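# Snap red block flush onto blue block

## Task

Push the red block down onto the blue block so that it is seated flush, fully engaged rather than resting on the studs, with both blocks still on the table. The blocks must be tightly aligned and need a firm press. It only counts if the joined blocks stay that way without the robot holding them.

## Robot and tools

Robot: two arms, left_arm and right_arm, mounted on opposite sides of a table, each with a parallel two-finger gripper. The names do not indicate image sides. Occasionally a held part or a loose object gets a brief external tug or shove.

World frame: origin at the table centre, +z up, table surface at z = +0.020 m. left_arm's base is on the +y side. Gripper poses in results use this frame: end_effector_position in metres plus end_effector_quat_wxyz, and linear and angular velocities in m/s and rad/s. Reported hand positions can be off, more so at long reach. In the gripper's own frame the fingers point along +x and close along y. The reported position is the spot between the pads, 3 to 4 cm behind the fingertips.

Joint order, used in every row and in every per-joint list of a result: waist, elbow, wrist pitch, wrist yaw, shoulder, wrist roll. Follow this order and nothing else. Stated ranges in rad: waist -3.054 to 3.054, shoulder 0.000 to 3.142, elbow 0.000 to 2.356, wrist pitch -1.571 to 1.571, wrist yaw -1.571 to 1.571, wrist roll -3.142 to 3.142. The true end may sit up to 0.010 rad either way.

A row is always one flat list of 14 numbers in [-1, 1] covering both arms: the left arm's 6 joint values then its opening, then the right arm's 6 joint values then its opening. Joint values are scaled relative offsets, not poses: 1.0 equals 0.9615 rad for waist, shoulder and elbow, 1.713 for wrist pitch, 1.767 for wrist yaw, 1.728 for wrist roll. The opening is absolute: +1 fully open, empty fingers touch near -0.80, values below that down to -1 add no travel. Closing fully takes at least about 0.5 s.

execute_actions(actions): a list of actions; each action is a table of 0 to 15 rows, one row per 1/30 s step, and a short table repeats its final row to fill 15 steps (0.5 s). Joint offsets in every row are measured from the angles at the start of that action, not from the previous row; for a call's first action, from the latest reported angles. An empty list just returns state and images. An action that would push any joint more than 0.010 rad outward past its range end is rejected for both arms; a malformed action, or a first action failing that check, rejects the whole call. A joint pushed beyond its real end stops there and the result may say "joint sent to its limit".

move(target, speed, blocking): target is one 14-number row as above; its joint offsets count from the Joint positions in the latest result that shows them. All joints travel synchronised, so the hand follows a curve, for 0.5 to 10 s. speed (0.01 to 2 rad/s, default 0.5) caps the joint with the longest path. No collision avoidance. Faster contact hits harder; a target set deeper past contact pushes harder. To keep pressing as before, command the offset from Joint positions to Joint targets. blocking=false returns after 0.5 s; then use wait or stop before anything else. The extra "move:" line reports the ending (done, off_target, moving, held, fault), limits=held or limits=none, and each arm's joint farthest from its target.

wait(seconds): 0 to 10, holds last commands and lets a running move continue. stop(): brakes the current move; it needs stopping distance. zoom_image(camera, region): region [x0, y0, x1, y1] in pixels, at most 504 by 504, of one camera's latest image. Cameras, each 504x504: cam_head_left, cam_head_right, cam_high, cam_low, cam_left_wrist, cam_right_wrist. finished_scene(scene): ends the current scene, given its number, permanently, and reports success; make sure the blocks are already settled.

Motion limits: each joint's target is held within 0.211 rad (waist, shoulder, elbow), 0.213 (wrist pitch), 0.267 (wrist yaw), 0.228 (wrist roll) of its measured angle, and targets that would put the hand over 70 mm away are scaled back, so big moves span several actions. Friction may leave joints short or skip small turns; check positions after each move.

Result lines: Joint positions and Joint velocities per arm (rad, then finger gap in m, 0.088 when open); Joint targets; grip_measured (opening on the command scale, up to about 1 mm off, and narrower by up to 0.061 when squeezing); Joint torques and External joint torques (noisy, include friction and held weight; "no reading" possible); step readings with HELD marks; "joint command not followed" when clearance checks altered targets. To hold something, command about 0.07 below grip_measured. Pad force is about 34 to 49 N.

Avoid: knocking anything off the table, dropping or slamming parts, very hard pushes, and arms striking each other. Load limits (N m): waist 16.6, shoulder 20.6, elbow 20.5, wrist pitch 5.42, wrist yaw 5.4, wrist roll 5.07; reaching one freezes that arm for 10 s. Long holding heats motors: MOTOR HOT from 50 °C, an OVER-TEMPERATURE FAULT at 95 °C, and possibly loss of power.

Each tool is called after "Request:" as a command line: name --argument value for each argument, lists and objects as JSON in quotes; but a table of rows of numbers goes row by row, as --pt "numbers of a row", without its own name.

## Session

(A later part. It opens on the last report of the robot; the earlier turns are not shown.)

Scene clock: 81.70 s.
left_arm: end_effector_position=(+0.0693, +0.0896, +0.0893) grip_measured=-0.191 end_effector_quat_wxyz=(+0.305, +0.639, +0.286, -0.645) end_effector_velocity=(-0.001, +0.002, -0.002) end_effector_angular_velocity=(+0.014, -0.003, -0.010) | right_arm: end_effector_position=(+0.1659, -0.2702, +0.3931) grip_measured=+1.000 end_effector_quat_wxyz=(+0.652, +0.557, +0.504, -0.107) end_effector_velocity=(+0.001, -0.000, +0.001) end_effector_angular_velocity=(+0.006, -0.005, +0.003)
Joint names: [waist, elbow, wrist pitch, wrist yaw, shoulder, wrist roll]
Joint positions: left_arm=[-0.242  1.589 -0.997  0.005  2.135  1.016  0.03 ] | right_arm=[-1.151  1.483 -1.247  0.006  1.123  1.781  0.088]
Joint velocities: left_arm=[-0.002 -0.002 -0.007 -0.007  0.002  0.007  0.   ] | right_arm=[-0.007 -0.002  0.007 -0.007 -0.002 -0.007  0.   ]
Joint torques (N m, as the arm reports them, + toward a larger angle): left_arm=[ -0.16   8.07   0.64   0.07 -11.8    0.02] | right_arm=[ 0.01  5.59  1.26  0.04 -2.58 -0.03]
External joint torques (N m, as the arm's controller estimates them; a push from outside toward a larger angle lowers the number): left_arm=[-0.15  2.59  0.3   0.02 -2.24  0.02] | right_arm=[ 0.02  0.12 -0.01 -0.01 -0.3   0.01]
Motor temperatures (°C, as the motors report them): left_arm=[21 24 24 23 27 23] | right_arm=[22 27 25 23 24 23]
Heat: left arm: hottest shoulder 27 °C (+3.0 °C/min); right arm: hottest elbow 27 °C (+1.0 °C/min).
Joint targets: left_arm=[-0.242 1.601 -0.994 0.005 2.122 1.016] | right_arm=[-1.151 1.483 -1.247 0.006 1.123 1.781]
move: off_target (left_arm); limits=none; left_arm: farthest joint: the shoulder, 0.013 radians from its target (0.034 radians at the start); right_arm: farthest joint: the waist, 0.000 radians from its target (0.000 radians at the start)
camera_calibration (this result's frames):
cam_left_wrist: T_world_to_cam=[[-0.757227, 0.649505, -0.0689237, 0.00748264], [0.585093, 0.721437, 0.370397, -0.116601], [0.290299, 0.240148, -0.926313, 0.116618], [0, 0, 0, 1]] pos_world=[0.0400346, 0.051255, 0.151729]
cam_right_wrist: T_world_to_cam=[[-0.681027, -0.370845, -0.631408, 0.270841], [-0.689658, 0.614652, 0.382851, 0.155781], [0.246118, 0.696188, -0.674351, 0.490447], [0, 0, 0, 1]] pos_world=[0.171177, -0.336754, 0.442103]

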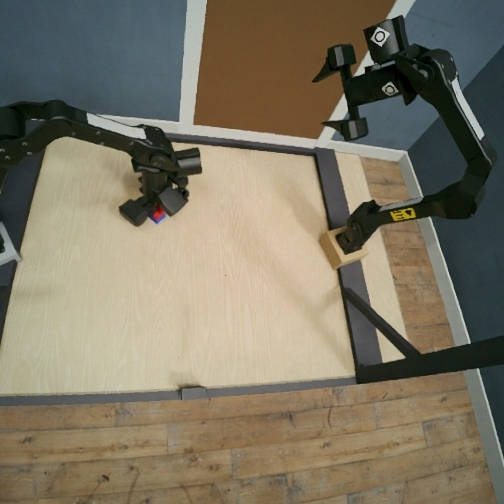

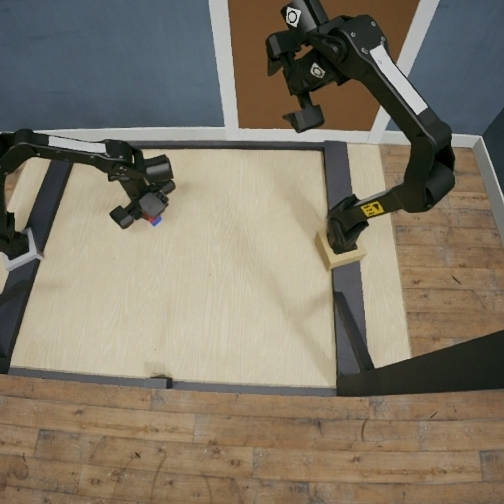

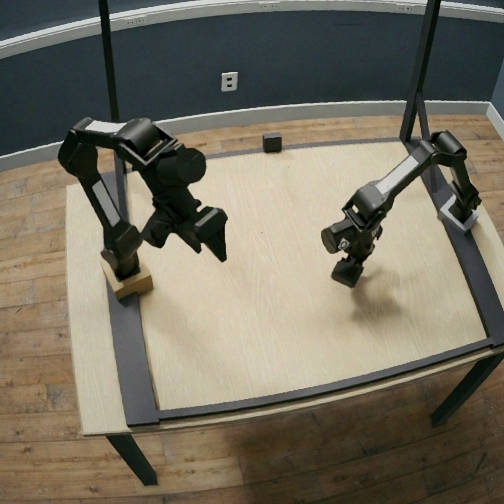

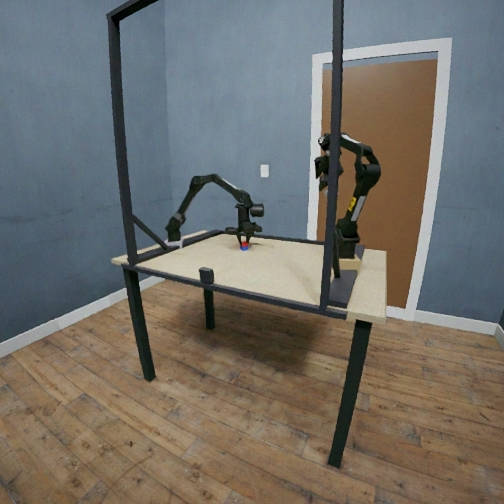

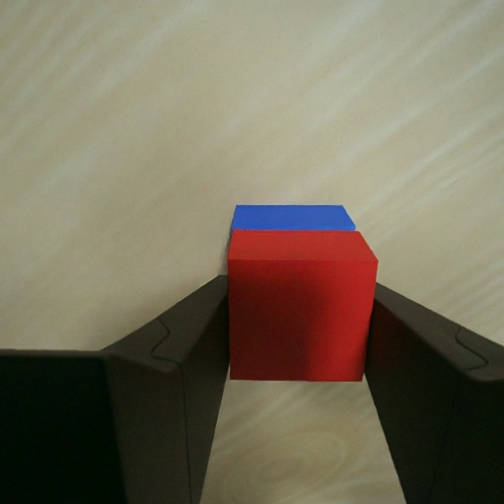

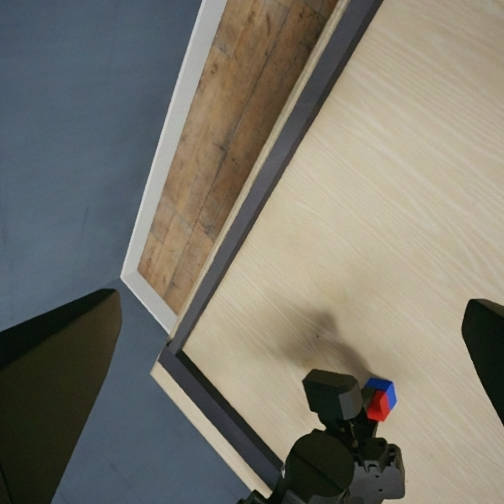

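Request:
move --target '[0,-0.108,0.004,0,0.19,0,-0.6,0,0,0,0,0,0,1]' --speed 0.1

Request:
zoom_image --camera "cam_left_wrist" --region '[190,170,410,300]'

Scene clock: 86.63 s.
left_arm: end_effector_position=(+0.0675, +0.0952, +0.0745) grip_measured=-0.189 end_effector_quat_wxyz=(+0.291, +0.641, +0.301, -0.643) end_effector_velocity=(-0.004, -0.002, -0.002) end_effector_angular_velocity=(-0.004, +0.006, +0.000) | right_arm: end_effector_position=(+0.1659, -0.2702, +0.3931) grip_measured=+1.000 end_effector_quat_wxyz=(+0.652, +0.557, +0.504, -0.107) end_effector_velocity=(-0.002, -0.001, -0.001) end_effector_angular_velocity=(-0.011, -0.000, +0.019)
Joint names: [waist, elbow, wrist pitch, wrist yaw, shoulder, wrist roll]
Joint positions: left_arm=[-0.242  1.577 -0.997  0.005  2.166  1.016  0.03 ] | right_arm=[-1.151  1.483 -1.247  0.006  1.123  1.781  0.088]
Joint velocities: left_arm=[-0.007 -0.002  0.007  0.007  0.002 -0.007  0.   ] | right_arm=[-0.002 -0.002 -0.007 -0.007 -0.002 -0.022  0.   ]
Joint torques (N m, as the arm reports them, + toward a larger angle): left_arm=[-0.08 -3.62  0.77  0.02  4.94  0.02] | right_arm=[ 0.02  5.59  1.26  0.04 -2.57 -0.03]
External joint torques (N m, as the arm's controller estimates them; a push from outside toward a larger angle lowers the number): left_arm=[-0.02 -9.03  0.47 -0.03 14.6   0.02] | right_arm=[ 0.    0.18  0.01 -0.01 -0.31  0.01]
Motor temperatures (°C, as the motors report them): left_arm=[21 24 24 23 28 23] | right_arm=[22 27 25 23 24 23]
Heat: left arm: hottest shoulder 28 °C (+4.0 °C/min); right arm: hottest elbow 27 °C (+1.0 °C/min).
Joint targets: left_arm=[-0.242 1.500 -0.991 0.005 2.292 1.016] | right_arm=[-1.151 1.483 -1.247 0.006 1.123 1.781]
move: off_target (left_arm); limits=none; left_arm: farthest joint: the shoulder, 0.152 radians from its target (0.183 radians at the start); right_arm: farthest joint: the waist, 0.000 radians from its target (0.000 radians at the start)
camera_calibration (this result's frames):
cam_left_wrist: T_world_to_cam=[[-0.757882, 0.65156, -0.032928, -0.00135705], [0.589996, 0.706064, 0.391635, -0.114591], [0.278423, 0.277386, -0.919531, 0.0988973], [0, 0, 0, 1]] pos_world=[0.0390444, 0.05436, 0.135772]
cam_right_wrist: T_world_to_cam=[[-0.681027, -0.370845, -0.631408, 0.270841], [-0.689658, 0.614652, 0.382851, 0.155781], [0.246118, 0.696188, -0.674351, 0.490447], [0, 0, 0, 1]] pos_world=[0.171177, -0.336754, 0.442103]

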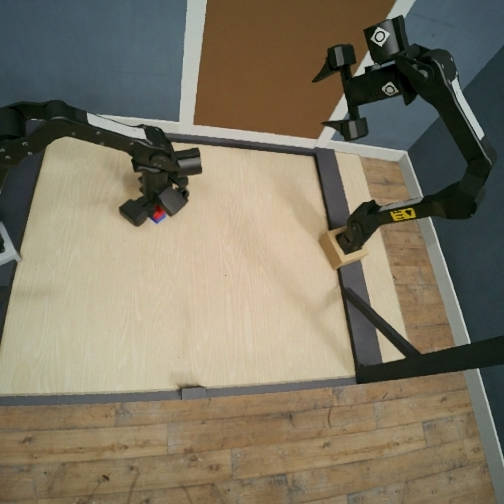

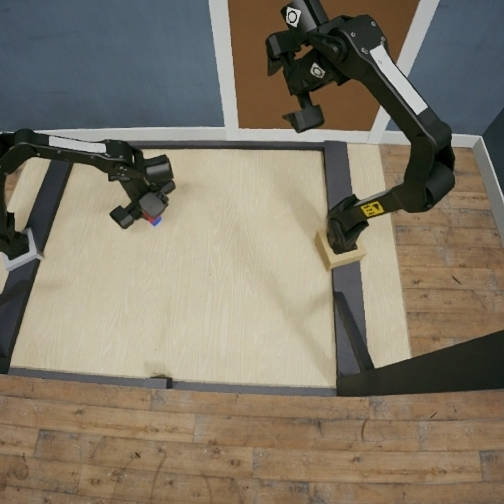

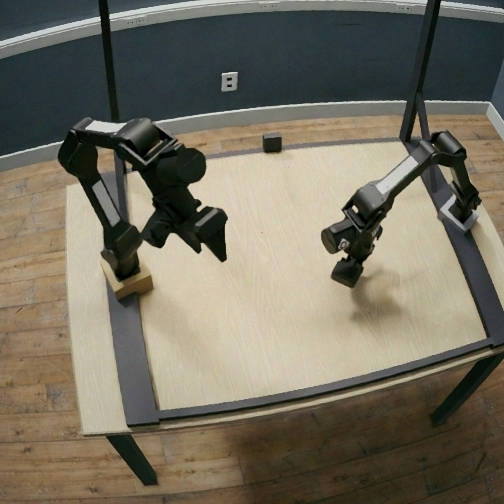

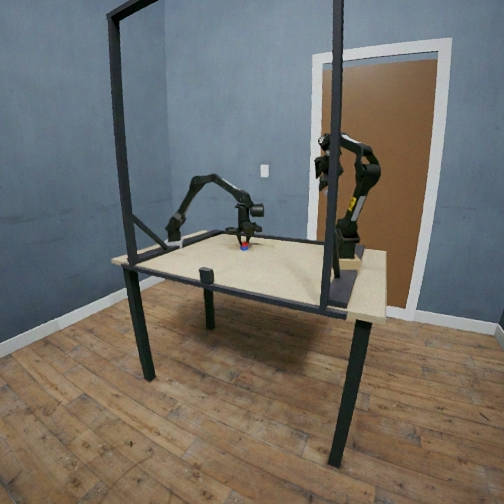

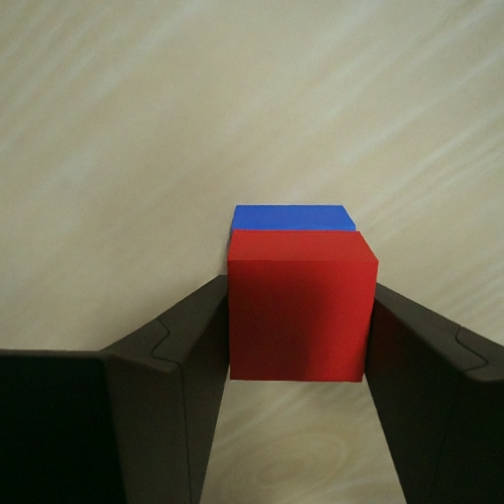

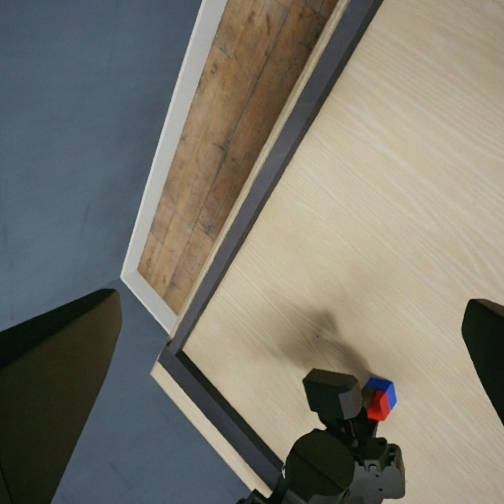

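Region (190, 170, 410, 300) of cam_left_wrist's 504x504 image, scaled by 2.291, with more detail than that image has; it fills the top 298 rows of this view, and the rest is white.

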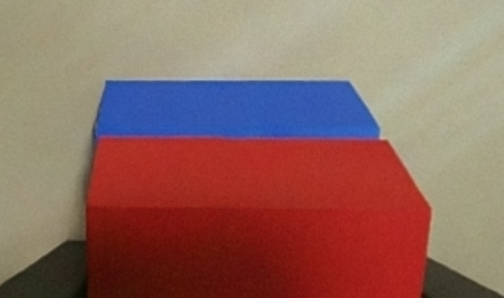

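Request:
move --target '[0,0.037,-0.0125,0,-0.046,0,-0.6,0,0,0,0,0,0,1]' --speed 0.05

Request:
zoom_image --camera "cam_left_wrist" --region '[190,170,410,300]'

Scene clock: 92.13 s.
left_arm: end_effector_position=(+0.0691, +0.0902, +0.0918) grip_measured=-0.189 end_effector_quat_wxyz=(+0.303, +0.640, +0.289, -0.645) end_effector_velocity=(+0.001, +0.004, -0.001) end_effector_angular_velocity=(+0.014, -0.003, +0.010) | right_arm: end_effector_position=(+0.1659, -0.2702, +0.3931) grip_measured=+1.000 end_effector_quat_wxyz=(+0.652, +0.557, +0.504, -0.107) end_effector_velocity=(-0.003, -0.002, -0.003) end_effector_angular_velocity=(-0.007, +0.023, -0.003)
Joint names: [waist, elbow, wrist pitch, wrist yaw, shoulder, wrist roll]
Joint positions: left_arm=[-0.242  1.6   -1.015  0.005  2.135  1.016  0.03 ] | right_arm=[-1.151  1.483 -1.247  0.006  1.123  1.781  0.088]
Joint velocities: left_arm=[ 0.002 -0.007 -0.007 -0.007 -0.002 -0.007 -0.   ] | right_arm=[-0.002  0.002 -0.022 -0.007  0.002  0.007  0.   ]
Joint torques (N m, as the arm reports them, + toward a larger angle): left_arm=[ -0.15   8.17   0.15   0.05 -11.93   0.03] | right_arm=[ 0.01  5.59  1.26  0.04 -2.57 -0.03]
External joint torques (N m, as the arm's controller estimates them; a push from outside toward a larger angle lowers the number): left_arm=[-0.21  2.63 -0.19  0.   -2.28  0.03] | right_arm=[ 0.01  0.16  0.01 -0.01 -0.29  0.  ]
Motor temperatures (°C, as the motors report them): left_arm=[21 24 24 23 28 23] | right_arm=[22 28 25 23 24 23]
Heat: left arm: hottest shoulder 28 °C (+3.0 °C/min); right arm: hottest elbow 28 °C (+2.0 °C/min).
Joint targets: left_arm=[-0.242 1.612 -1.018 0.005 2.122 1.016] | right_arm=[-1.151 1.483 -1.247 0.006 1.123 1.781]
move: off_target (left_arm); limits=none; left_arm: farthest joint: the shoulder, 0.014 radians from its target (0.044 radians at the start); right_arm: farthest joint: the waist, 0.000 radians from its target (0.000 radians at the start)
camera_calibration (this result's frames):
cam_left_wrist: T_world_to_cam=[[-0.757372, 0.64996, -0.0627693, 0.00649512], [0.585913, 0.718867, 0.374081, -0.118059], [0.28826, 0.246541, -0.92527, 0.118376], [0, 0, 0, 1]] pos_world=[0.0399684, 0.0514626, 0.154101]
cam_right_wrist: T_world_to_cam=[[-0.681027, -0.370845, -0.631408, 0.270841], [-0.689658, 0.614652, 0.382851, 0.155781], [0.246118, 0.696188, -0.674351, 0.490447], [0, 0, 0, 1]] pos_world=[0.171177, -0.336754, 0.442103]

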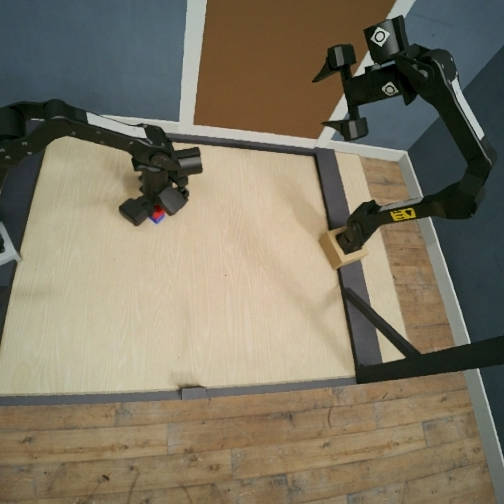

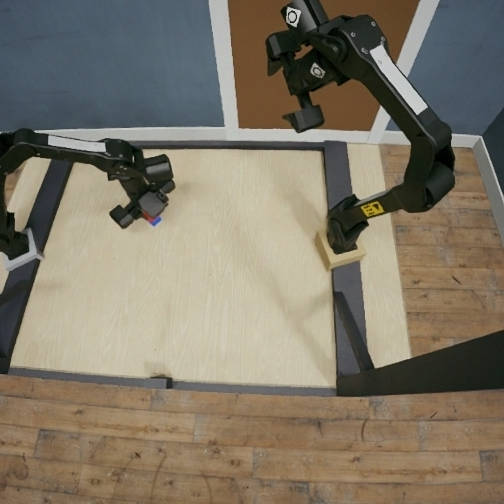

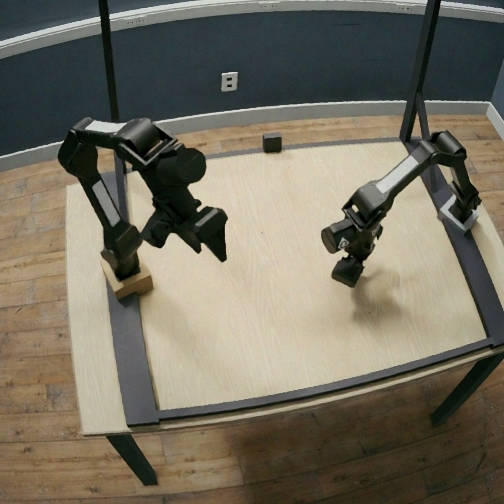

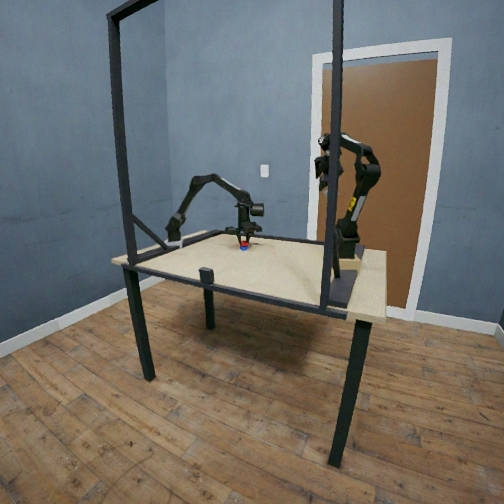

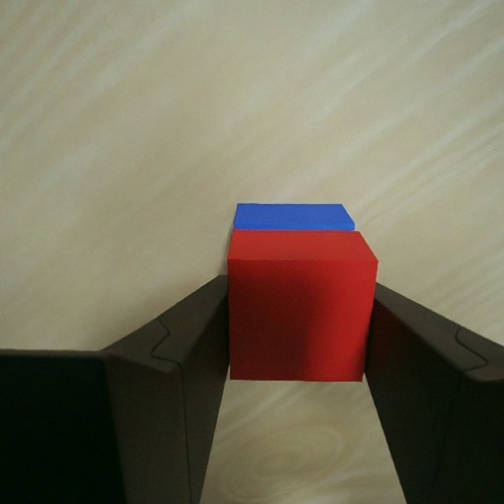

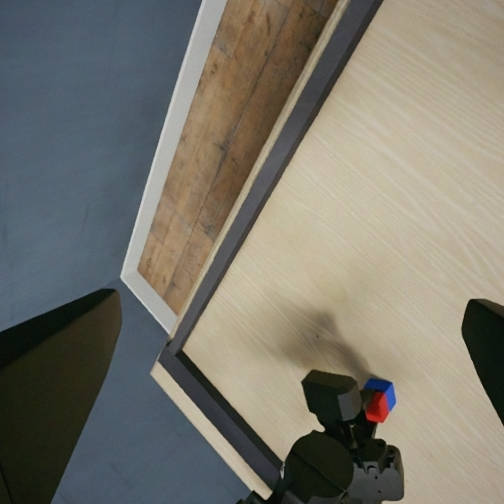

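Region (190, 170, 410, 300) of cam_left_wrist's 504x504 image, scaled by 2.291, with more detail than that image has; it fills the top 298 rows of this view, and the rest is white.

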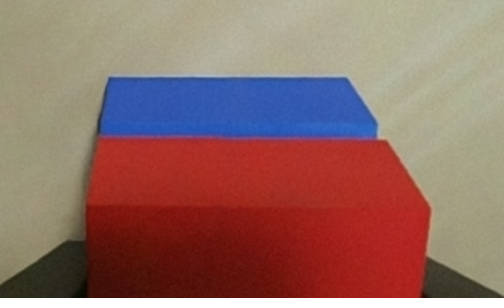

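Request:
move --target '[-0.0045,-0.019,0.0085,0,0.02,0,-0.6,0,0,0,0,0,0,1]' --speed 0.03

Request:
zoom_image --camera "cam_left_wrist" --region '[190,170,410,300]'

Scene clock: 100.30 s.
left_arm: end_effector_position=(+0.0692, +0.0891, +0.0894) grip_measured=-0.189 end_effector_quat_wxyz=(+0.304, +0.639, +0.287, -0.645) end_effector_velocity=(+0.000, -0.001, +0.000) end_effector_angular_velocity=(-0.005, -0.009, +0.020) | right_arm: end_effector_position=(+0.1659, -0.2702, +0.3931) grip_measured=+1.000 end_effector_quat_wxyz=(+0.652, +0.557, +0.504, -0.107) end_effector_velocity=(-0.004, -0.003, -0.003) end_effector_angular_velocity=(-0.007, +0.023, -0.003)
Joint names: [waist, elbow, wrist pitch, wrist yaw, shoulder, wrist roll]
Joint positions: left_arm=[-0.242  1.596 -1.003  0.005  2.139  1.016  0.03 ] | right_arm=[-1.151  1.483 -1.247  0.006  1.123  1.781  0.088]
Joint velocities: left_arm=[-0.002 -0.002  0.007 -0.007 -0.002 -0.022 -0.   ] | right_arm=[-0.002 -0.002 -0.022 -0.007 -0.002  0.007  0.   ]
Joint torques (N m, as the arm reports them, + toward a larger angle): left_arm=[-0.24  4.83  0.54  0.06 -8.2   0.03] | right_arm=[ 0.01  5.59  1.26  0.04 -2.58 -0.03]
External joint torques (N m, as the arm's controller estimates them; a push from outside toward a larger angle lowers the number): left_arm=[-0.23 -0.72  0.19  0.    1.54  0.04] | right_arm=[ 0.03  0.21  0.03 -0.01 -0.32  0.  ]
Motor temperatures (°C, as the motors report them): left_arm=[21 25 24 23 29 23] | right_arm=[22 28 25 23 24 23]
Heat: left arm: hottest shoulder 29 °C (+3.0 °C/min); right arm: hottest elbow 28 °C (+2.0 °C/min).
Joint targets: left_arm=[-0.246 1.582 -1.001 0.005 2.155 1.016] | right_arm=[-1.151 1.483 -1.247 0.006 1.123 1.781]
move: off_target (left_arm); limits=none; left_arm: farthest joint: the shoulder, 0.015 radians from its target (0.019 radians at the start); right_arm: farthest joint: the waist, 0.000 radians from its target (0.000 radians at the start)
camera_calibration (this result's frames):
cam_left_wrist: T_world_to_cam=[[-0.757042, 0.649991, -0.0663328, 0.00747754], [0.585712, 0.720135, 0.37195, -0.1164], [0.289533, 0.24273, -0.92588, 0.116678], [0, 0, 0, 1]] pos_world=[0.0400556, 0.0506421, 0.151821]
cam_right_wrist: T_world_to_cam=[[-0.681027, -0.370845, -0.631408, 0.270841], [-0.689658, 0.614652, 0.382851, 0.155781], [0.246118, 0.696188, -0.674351, 0.490447], [0, 0, 0, 1]] pos_world=[0.171177, -0.336754, 0.442103]

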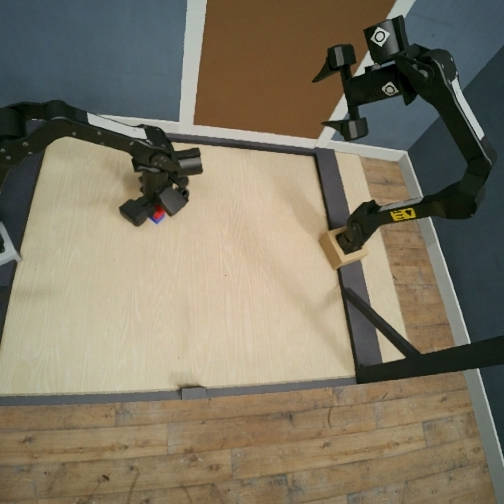

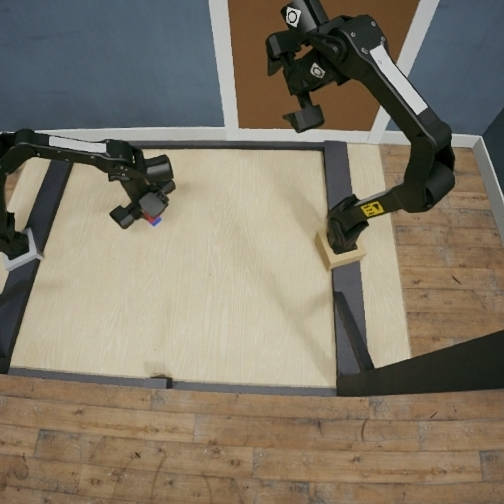

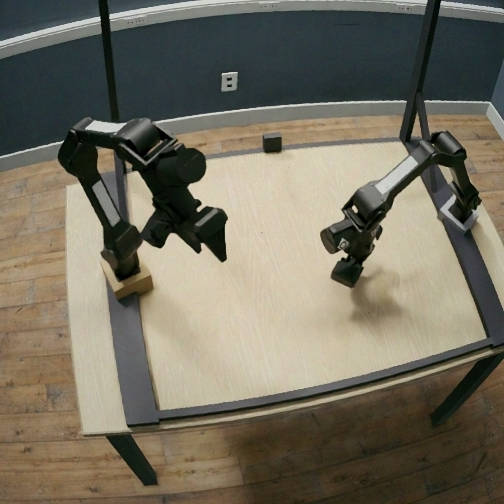

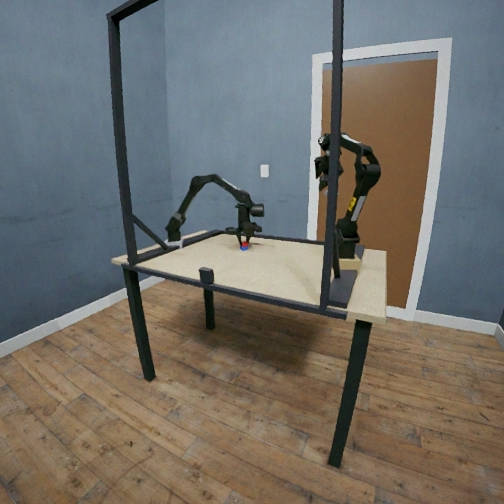

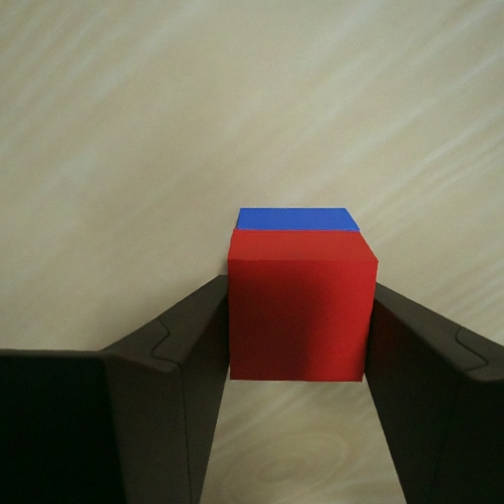

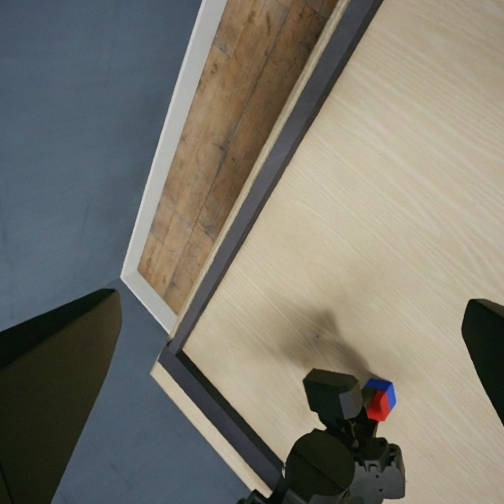

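Region (190, 170, 410, 300) of cam_left_wrist's 504x504 image, scaled by 2.291, with more detail than that image has; it fills the top 298 rows of this view, and the rest is white.

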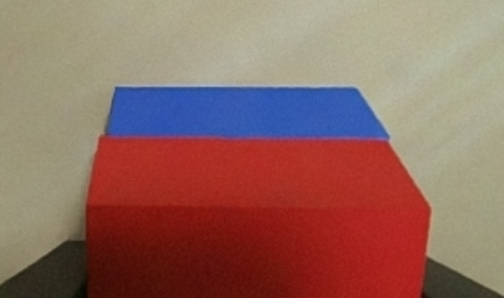

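Request:
move --target '[-0.006,0.017,-0.0065,0,0,0,-0.6,0,0,0,0,0,0,1]' --speed 0.03

Request:
zoom_image --camera "cam_left_wrist" --region '[190,170,410,300]'

Scene clock: 104.97 s.
left_arm: end_effector_position=(+0.0683, +0.0896, +0.0903) grip_measured=-0.189 end_effector_quat_wxyz=(+0.302, +0.640, +0.288, -0.645) end_effector_velocity=(+0.002, +0.001, +0.003) end_effector_angular_velocity=(-0.000, -0.008, +0.010) | right_arm: end_effector_position=(+0.1659, -0.2702, +0.3931) grip_measured=+1.000 end_effector_quat_wxyz=(+0.652, +0.557, +0.504, -0.107) end_effector_velocity=(-0.001, -0.002, -0.001) end_effector_angular_velocity=(-0.013, -0.002, +0.003)
Joint names: [waist, elbow, wrist pitch, wrist yaw, shoulder, wrist roll]
Joint positions: left_arm=[-0.244  1.599 -1.011  0.005  2.139  1.016  0.03 ] | right_arm=[-1.151  1.483 -1.247  0.006  1.123  1.781  0.088]
Joint velocities: left_arm=[ 0.002  0.002 -0.007 -0.007 -0.007 -0.007 -0.   ] | right_arm=[ 0.002 -0.002 -0.007  0.007 -0.002 -0.007  0.   ]
Joint torques (N m, as the arm reports them, + toward a larger angle): left_arm=[ -0.26   8.11   0.15   0.   -10.23   0.05] | right_arm=[ 0.01  5.6   1.26  0.04 -2.58 -0.03]
External joint torques (N m, as the arm's controller estimates them; a push from outside toward a larger angle lowers the number): left_arm=[-0.32  2.46 -0.22 -0.05 -0.44  0.05] | right_arm=[ 0.02  0.13 -0.01 -0.01 -0.27  0.01]
Motor temperatures (°C, as the motors report them): left_arm=[21 25 24 23 29 23] | right_arm=[22 28 25 23 24 23]
Heat: left arm: hottest shoulder 29 °C (+3.0 °C/min); right arm: hottest elbow 28 °C (+1.0 °C/min).
Joint targets: left_arm=[-0.248 1.612 -1.014 0.005 2.139 1.016] | right_arm=[-1.151 1.483 -1.247 0.006 1.123 1.781]
move: off_target (left_arm); limits=none; left_arm: farthest joint: the elbow, 0.013 radians from its target (0.017 radians at the start); right_arm: farthest joint: the waist, 0.000 radians from its target (0.000 radians at the start)
camera_calibration (this result's frames):
cam_left_wrist: T_world_to_cam=[[-0.755889, 0.651715, -0.0624452, 0.00593807], [0.5876, 0.717388, 0.374274, -0.116587], [0.288717, 0.246217, -0.925213, 0.117361], [0, 0, 0, 1]] pos_world=[0.0391107, 0.0508717, 0.15259]
cam_right_wrist: T_world_to_cam=[[-0.681027, -0.370845, -0.631408, 0.270841], [-0.689658, 0.614652, 0.382851, 0.155781], [0.246118, 0.696188, -0.674351, 0.490447], [0, 0, 0, 1]] pos_world=[0.171177, -0.336754, 0.442103]

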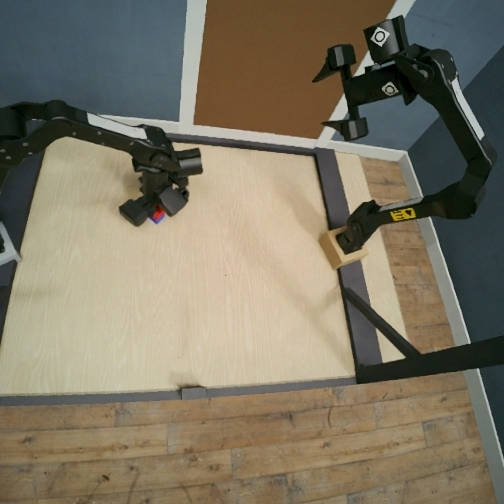

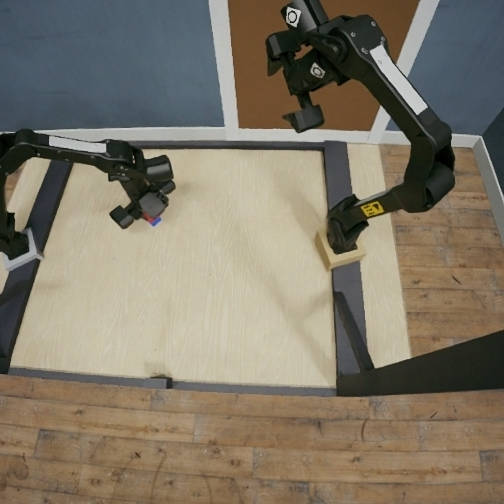

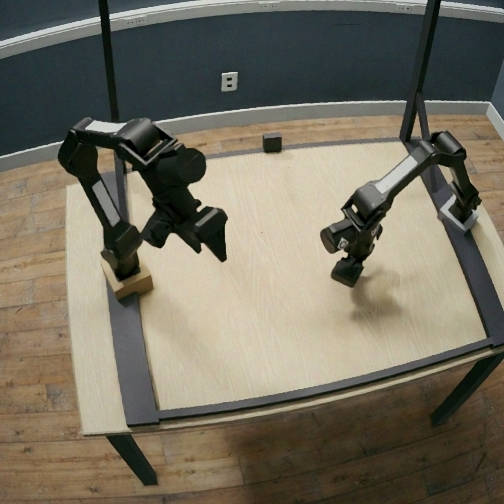

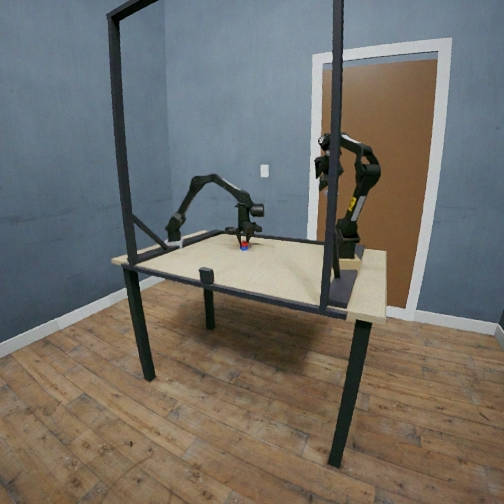

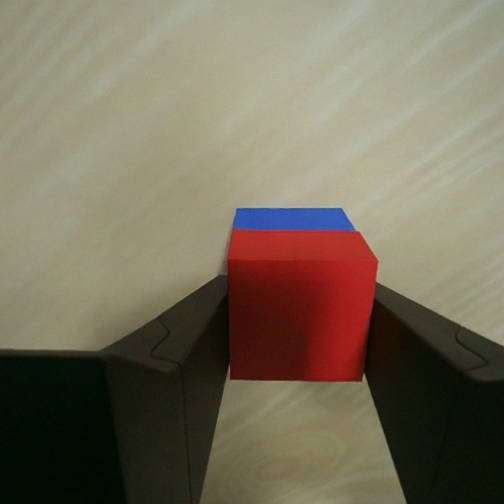

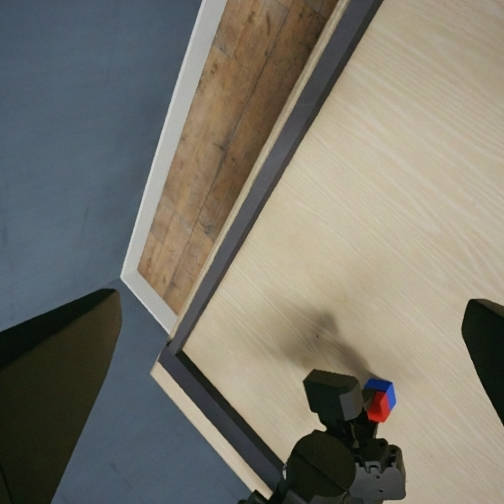

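Region (190, 170, 410, 300) of cam_left_wrist's 504x504 image, scaled by 2.291, with more detail than that image has; it fills the top 298 rows of this view, and the rest is white.

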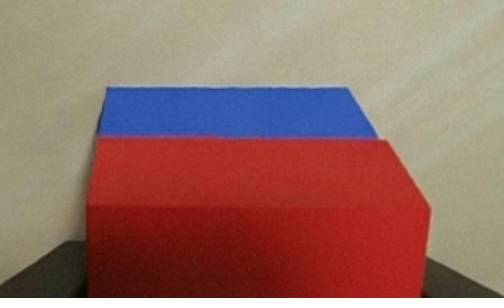

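Request:
move --target '[0.005,-0.03,0.005,0,0.04,0,-0.6,0,0,0,0,0,0,1]' --speed 0.03

Request:
zoom_image --camera "cam_left_wrist" --region '[190,170,410,300]'

Scene clock: 111.10 s.
left_arm: end_effector_position=(+0.0680, +0.0903, +0.0869) grip_measured=-0.189 end_effector_quat_wxyz=(+0.300, +0.640, +0.290, -0.645) end_effector_velocity=(-0.002, -0.002, +0.000) end_effector_angular_velocity=(-0.009, +0.005, -0.010) | right_arm: end_effector_position=(+0.1659, -0.2702, +0.3931) grip_measured=+1.000 end_effector_quat_wxyz=(+0.652, +0.557, +0.504, -0.107) end_effector_velocity=(-0.002, -0.001, -0.001) end_effector_angular_velocity=(-0.004, +0.006, +0.008)
Joint names: [waist, elbow, wrist pitch, wrist yaw, shoulder, wrist roll]
Joint positions: left_arm=[-0.244  1.594 -1.006  0.005  2.144  1.016  0.03 ] | right_arm=[-1.151  1.483 -1.247  0.006  1.123  1.781  0.088]
Joint velocities: left_arm=[-0.002 -0.002  0.007  0.007 -0.002  0.007  0.   ] | right_arm=[-0.002 -0.002 -0.007 -0.007 -0.002 -0.007  0.   ]
Joint torques (N m, as the arm reports them, + toward a larger angle): left_arm=[ 0.43  3.49  0.6   0.06 -6.19  0.06] | right_arm=[ 0.01  5.59  1.26  0.04 -2.57 -0.03]
External joint torques (N m, as the arm's controller estimates them; a push from outside toward a larger angle lowers the number): left_arm=[ 0.45 -2.13  0.24  0.    3.6   0.06] | right_arm=[ 0.01  0.11  0.   -0.01 -0.24  0.  ]
Motor temperatures (°C, as the motors report them): left_arm=[21 25 24 23 30 23] | right_arm=[22 28 25 23 24 23]
Heat: left arm: hottest shoulder 30 °C (+3.0 °C/min); right arm: hottest elbow 28 °C (+1.0 °C/min).
Joint targets: left_arm=[-0.239 1.571 -1.003 0.005 2.177 1.016] | right_arm=[-1.151 1.483 -1.247 0.006 1.123 1.781]
move: off_target (left_arm); limits=none; left_arm: farthest joint: the shoulder, 0.033 radians from its target (0.039 radians at the start); right_arm: farthest joint: the waist, 0.000 radians from its target (0.000 radians at the start)
camera_calibration (this result's frames):
cam_left_wrist: T_world_to_cam=[[-0.755986, 0.652021, -0.0579081, 0.00461484], [0.588205, 0.715475, 0.376975, -0.115814], [0.287227, 0.250926, -0.924412, 0.11366], [0, 0, 0, 1]] pos_world=[0.0389648, 0.0513328, 0.148995]
cam_right_wrist: T_world_to_cam=[[-0.681027, -0.370845, -0.631408, 0.270841], [-0.689658, 0.614652, 0.382851, 0.155781], [0.246118, 0.696188, -0.674351, 0.490447], [0, 0, 0, 1]] pos_world=[0.171177, -0.336754, 0.442103]

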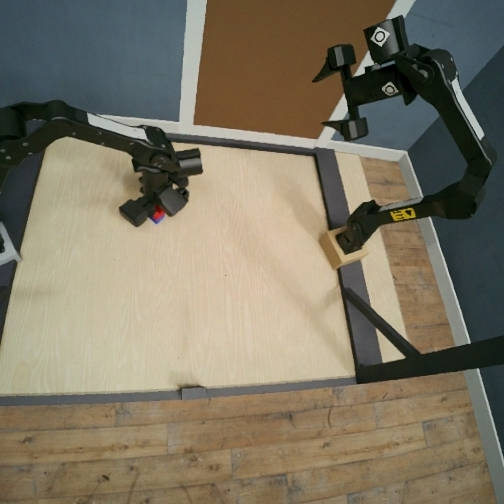

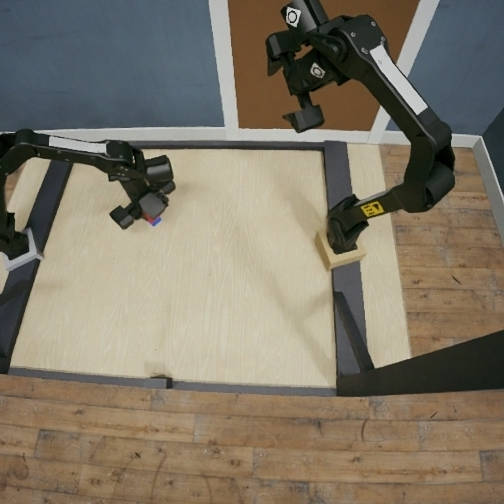

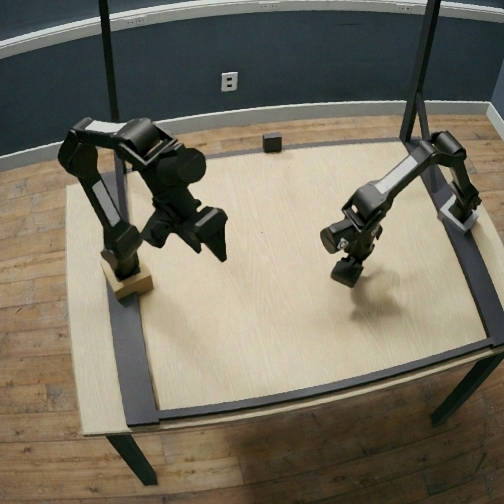

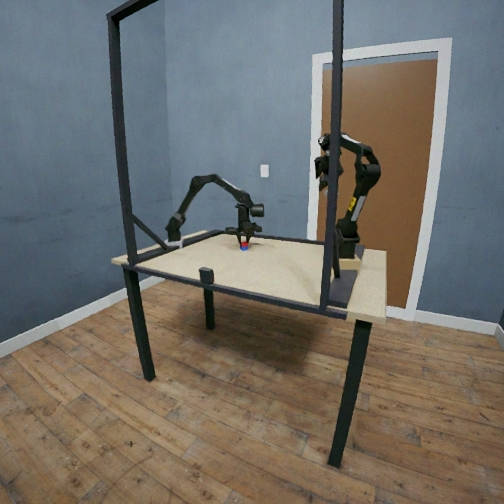

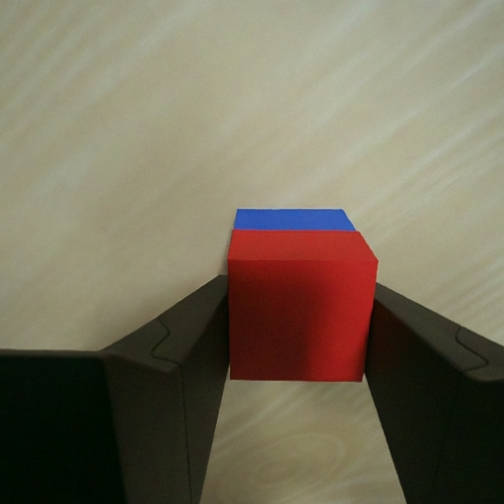

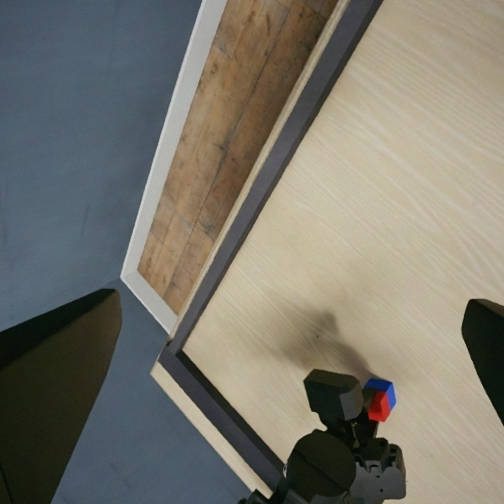

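Region (190, 170, 410, 300) of cam_left_wrist's 504x504 image, scaled by 2.291, with more detail than that image has; it fills the top 298 rows of this view, and the rest is white.

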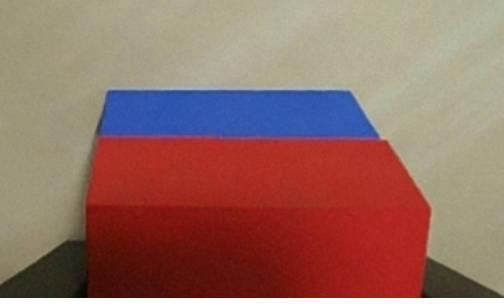

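Request:
move --target '[0.007,0.017,0,0,-0.018,0,-0.6,0,0,0,0,0,0,1]' --speed 0.02

Request:
zoom_image --camera "cam_left_wrist" --region '[190,170,410,300]'

Scene clock: 114.33 s.
left_arm: end_effector_position=(+0.0695, +0.0893, +0.0894) grip_measured=-0.189 end_effector_quat_wxyz=(+0.304, +0.639, +0.288, -0.645) end_effector_velocity=(-0.003, +0.001, +0.000) end_effector_angular_velocity=(+0.005, +0.010, +0.019) | right_arm: end_effector_position=(+0.1659, -0.2702, +0.3931) grip_measured=+1.000 end_effector_quat_wxyz=(+0.652, +0.557, +0.504, -0.107) end_effector_velocity=(-0.001, +0.002, +0.001) end_effector_angular_velocity=(+0.006, -0.005, +0.013)
Joint names: [waist, elbow, wrist pitch, wrist yaw, shoulder, wrist roll]
Joint positions: left_arm=[-0.241  1.598 -1.006  0.005  2.14   1.016  0.03 ] | right_arm=[-1.151  1.483 -1.247  0.006  1.123  1.781  0.088]
Joint velocities: left_arm=[-0.002 -0.002 -0.007  0.007 -0.002 -0.022  0.   ] | right_arm=[ 0.002 -0.002  0.007 -0.007 -0.002 -0.007  0.   ]
Joint torques (N m, as the arm reports them, + toward a larger angle): left_arm=[  0.52   8.08   0.38   0.07 -11.91   0.06] | right_arm=[ 0.02  5.59  1.26  0.04 -2.57 -0.03]
External joint torques (N m, as the arm's controller estimates them; a push from outside toward a larger angle lowers the number): left_arm=[ 0.59  2.58  0.03  0.02 -2.3   0.06] | right_arm=[ 0.    0.12 -0.01  0.   -0.27  0.01]
Motor temperatures (°C, as the motors report them): left_arm=[21 25 24 23 30 23] | right_arm=[22 28 25 23 24 23]
Heat: left arm: hottest shoulder 30 °C (+2.0 °C/min); right arm: hottest elbow 28 °C (+1.0 °C/min).
Joint targets: left_arm=[-0.237 1.610 -1.006 0.005 2.127 1.016] | right_arm=[-1.151 1.483 -1.247 0.006 1.123 1.781]
move: off_target (left_arm); limits=none; left_arm: farthest joint: the shoulder, 0.013 radians from its target (0.017 radians at the start); right_arm: farthest joint: the waist, 0.000 radians from its target (0.000 radians at the start)
camera_calibration (this result's frames):
cam_left_wrist: T_world_to_cam=[[-0.757575, 0.649532, -0.0647131, 0.00748661], [0.585379, 0.719905, 0.372919, -0.116742], [0.28881, 0.244633, -0.925604, 0.116421], [0, 0, 0, 1]] pos_world=[0.0403863, 0.0506998, 0.151779]
cam_right_wrist: T_world_to_cam=[[-0.681027, -0.370845, -0.631408, 0.270841], [-0.689658, 0.614652, 0.382851, 0.155781], [0.246118, 0.696188, -0.674351, 0.490447], [0, 0, 0, 1]] pos_world=[0.171177, -0.336754, 0.442103]

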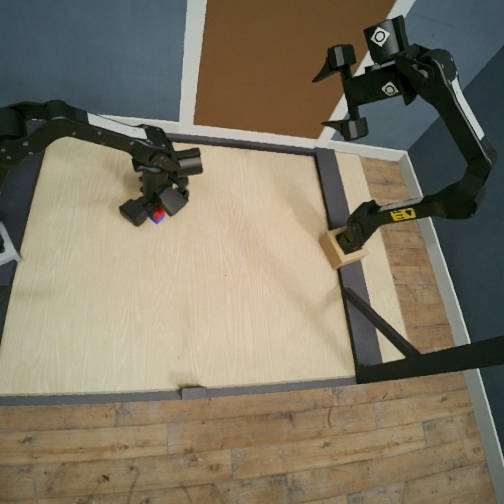

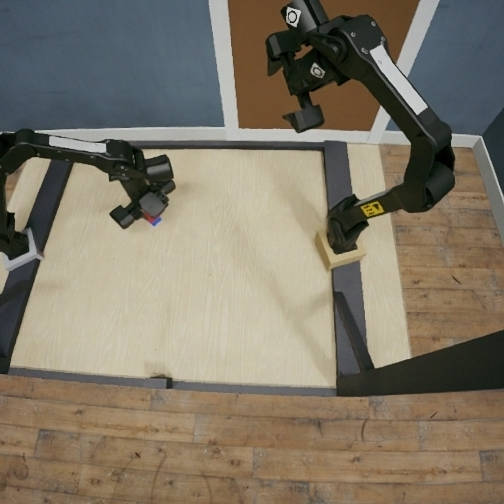

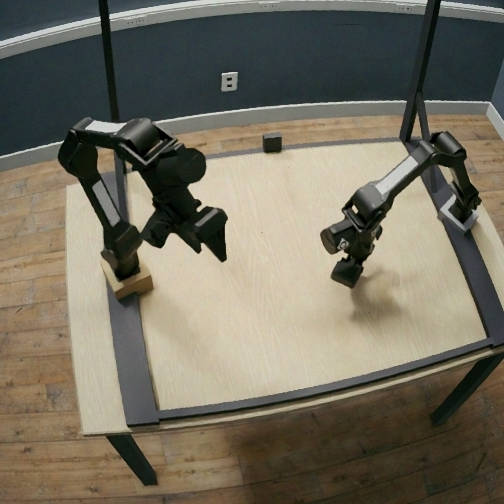

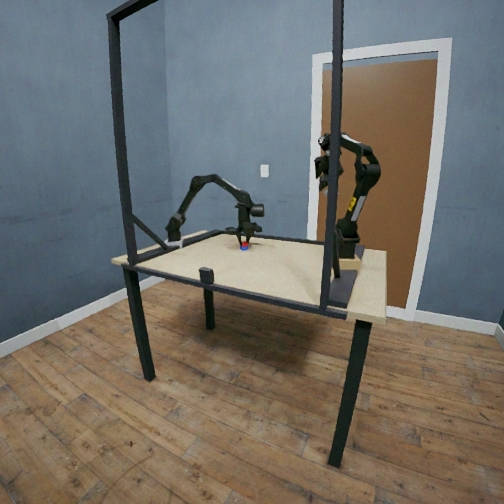

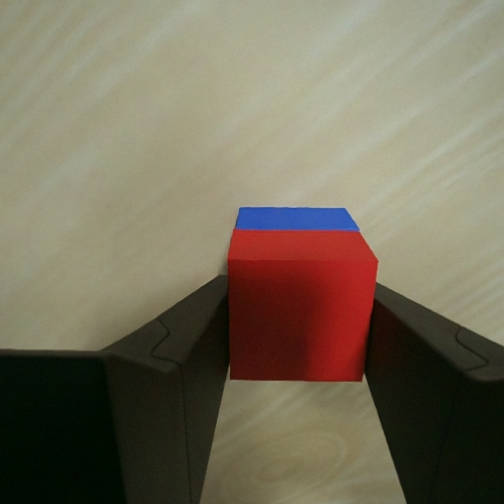

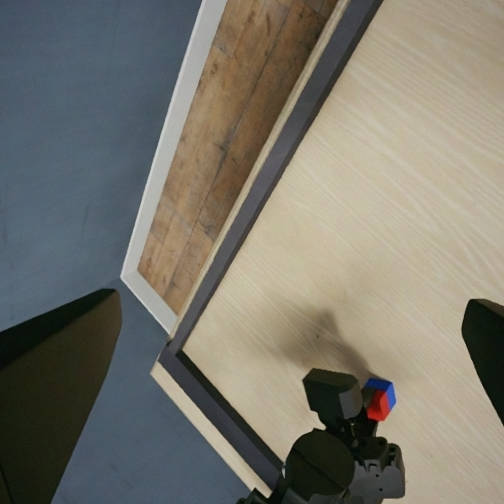

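Region (190, 170, 410, 300) of cam_left_wrist's 504x504 image, scaled by 2.291, with more detail than that image has; it fills the top 298 rows of this view, and the rest is white.

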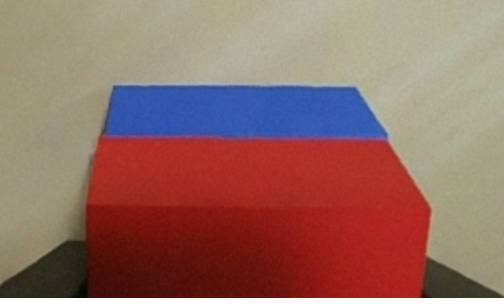

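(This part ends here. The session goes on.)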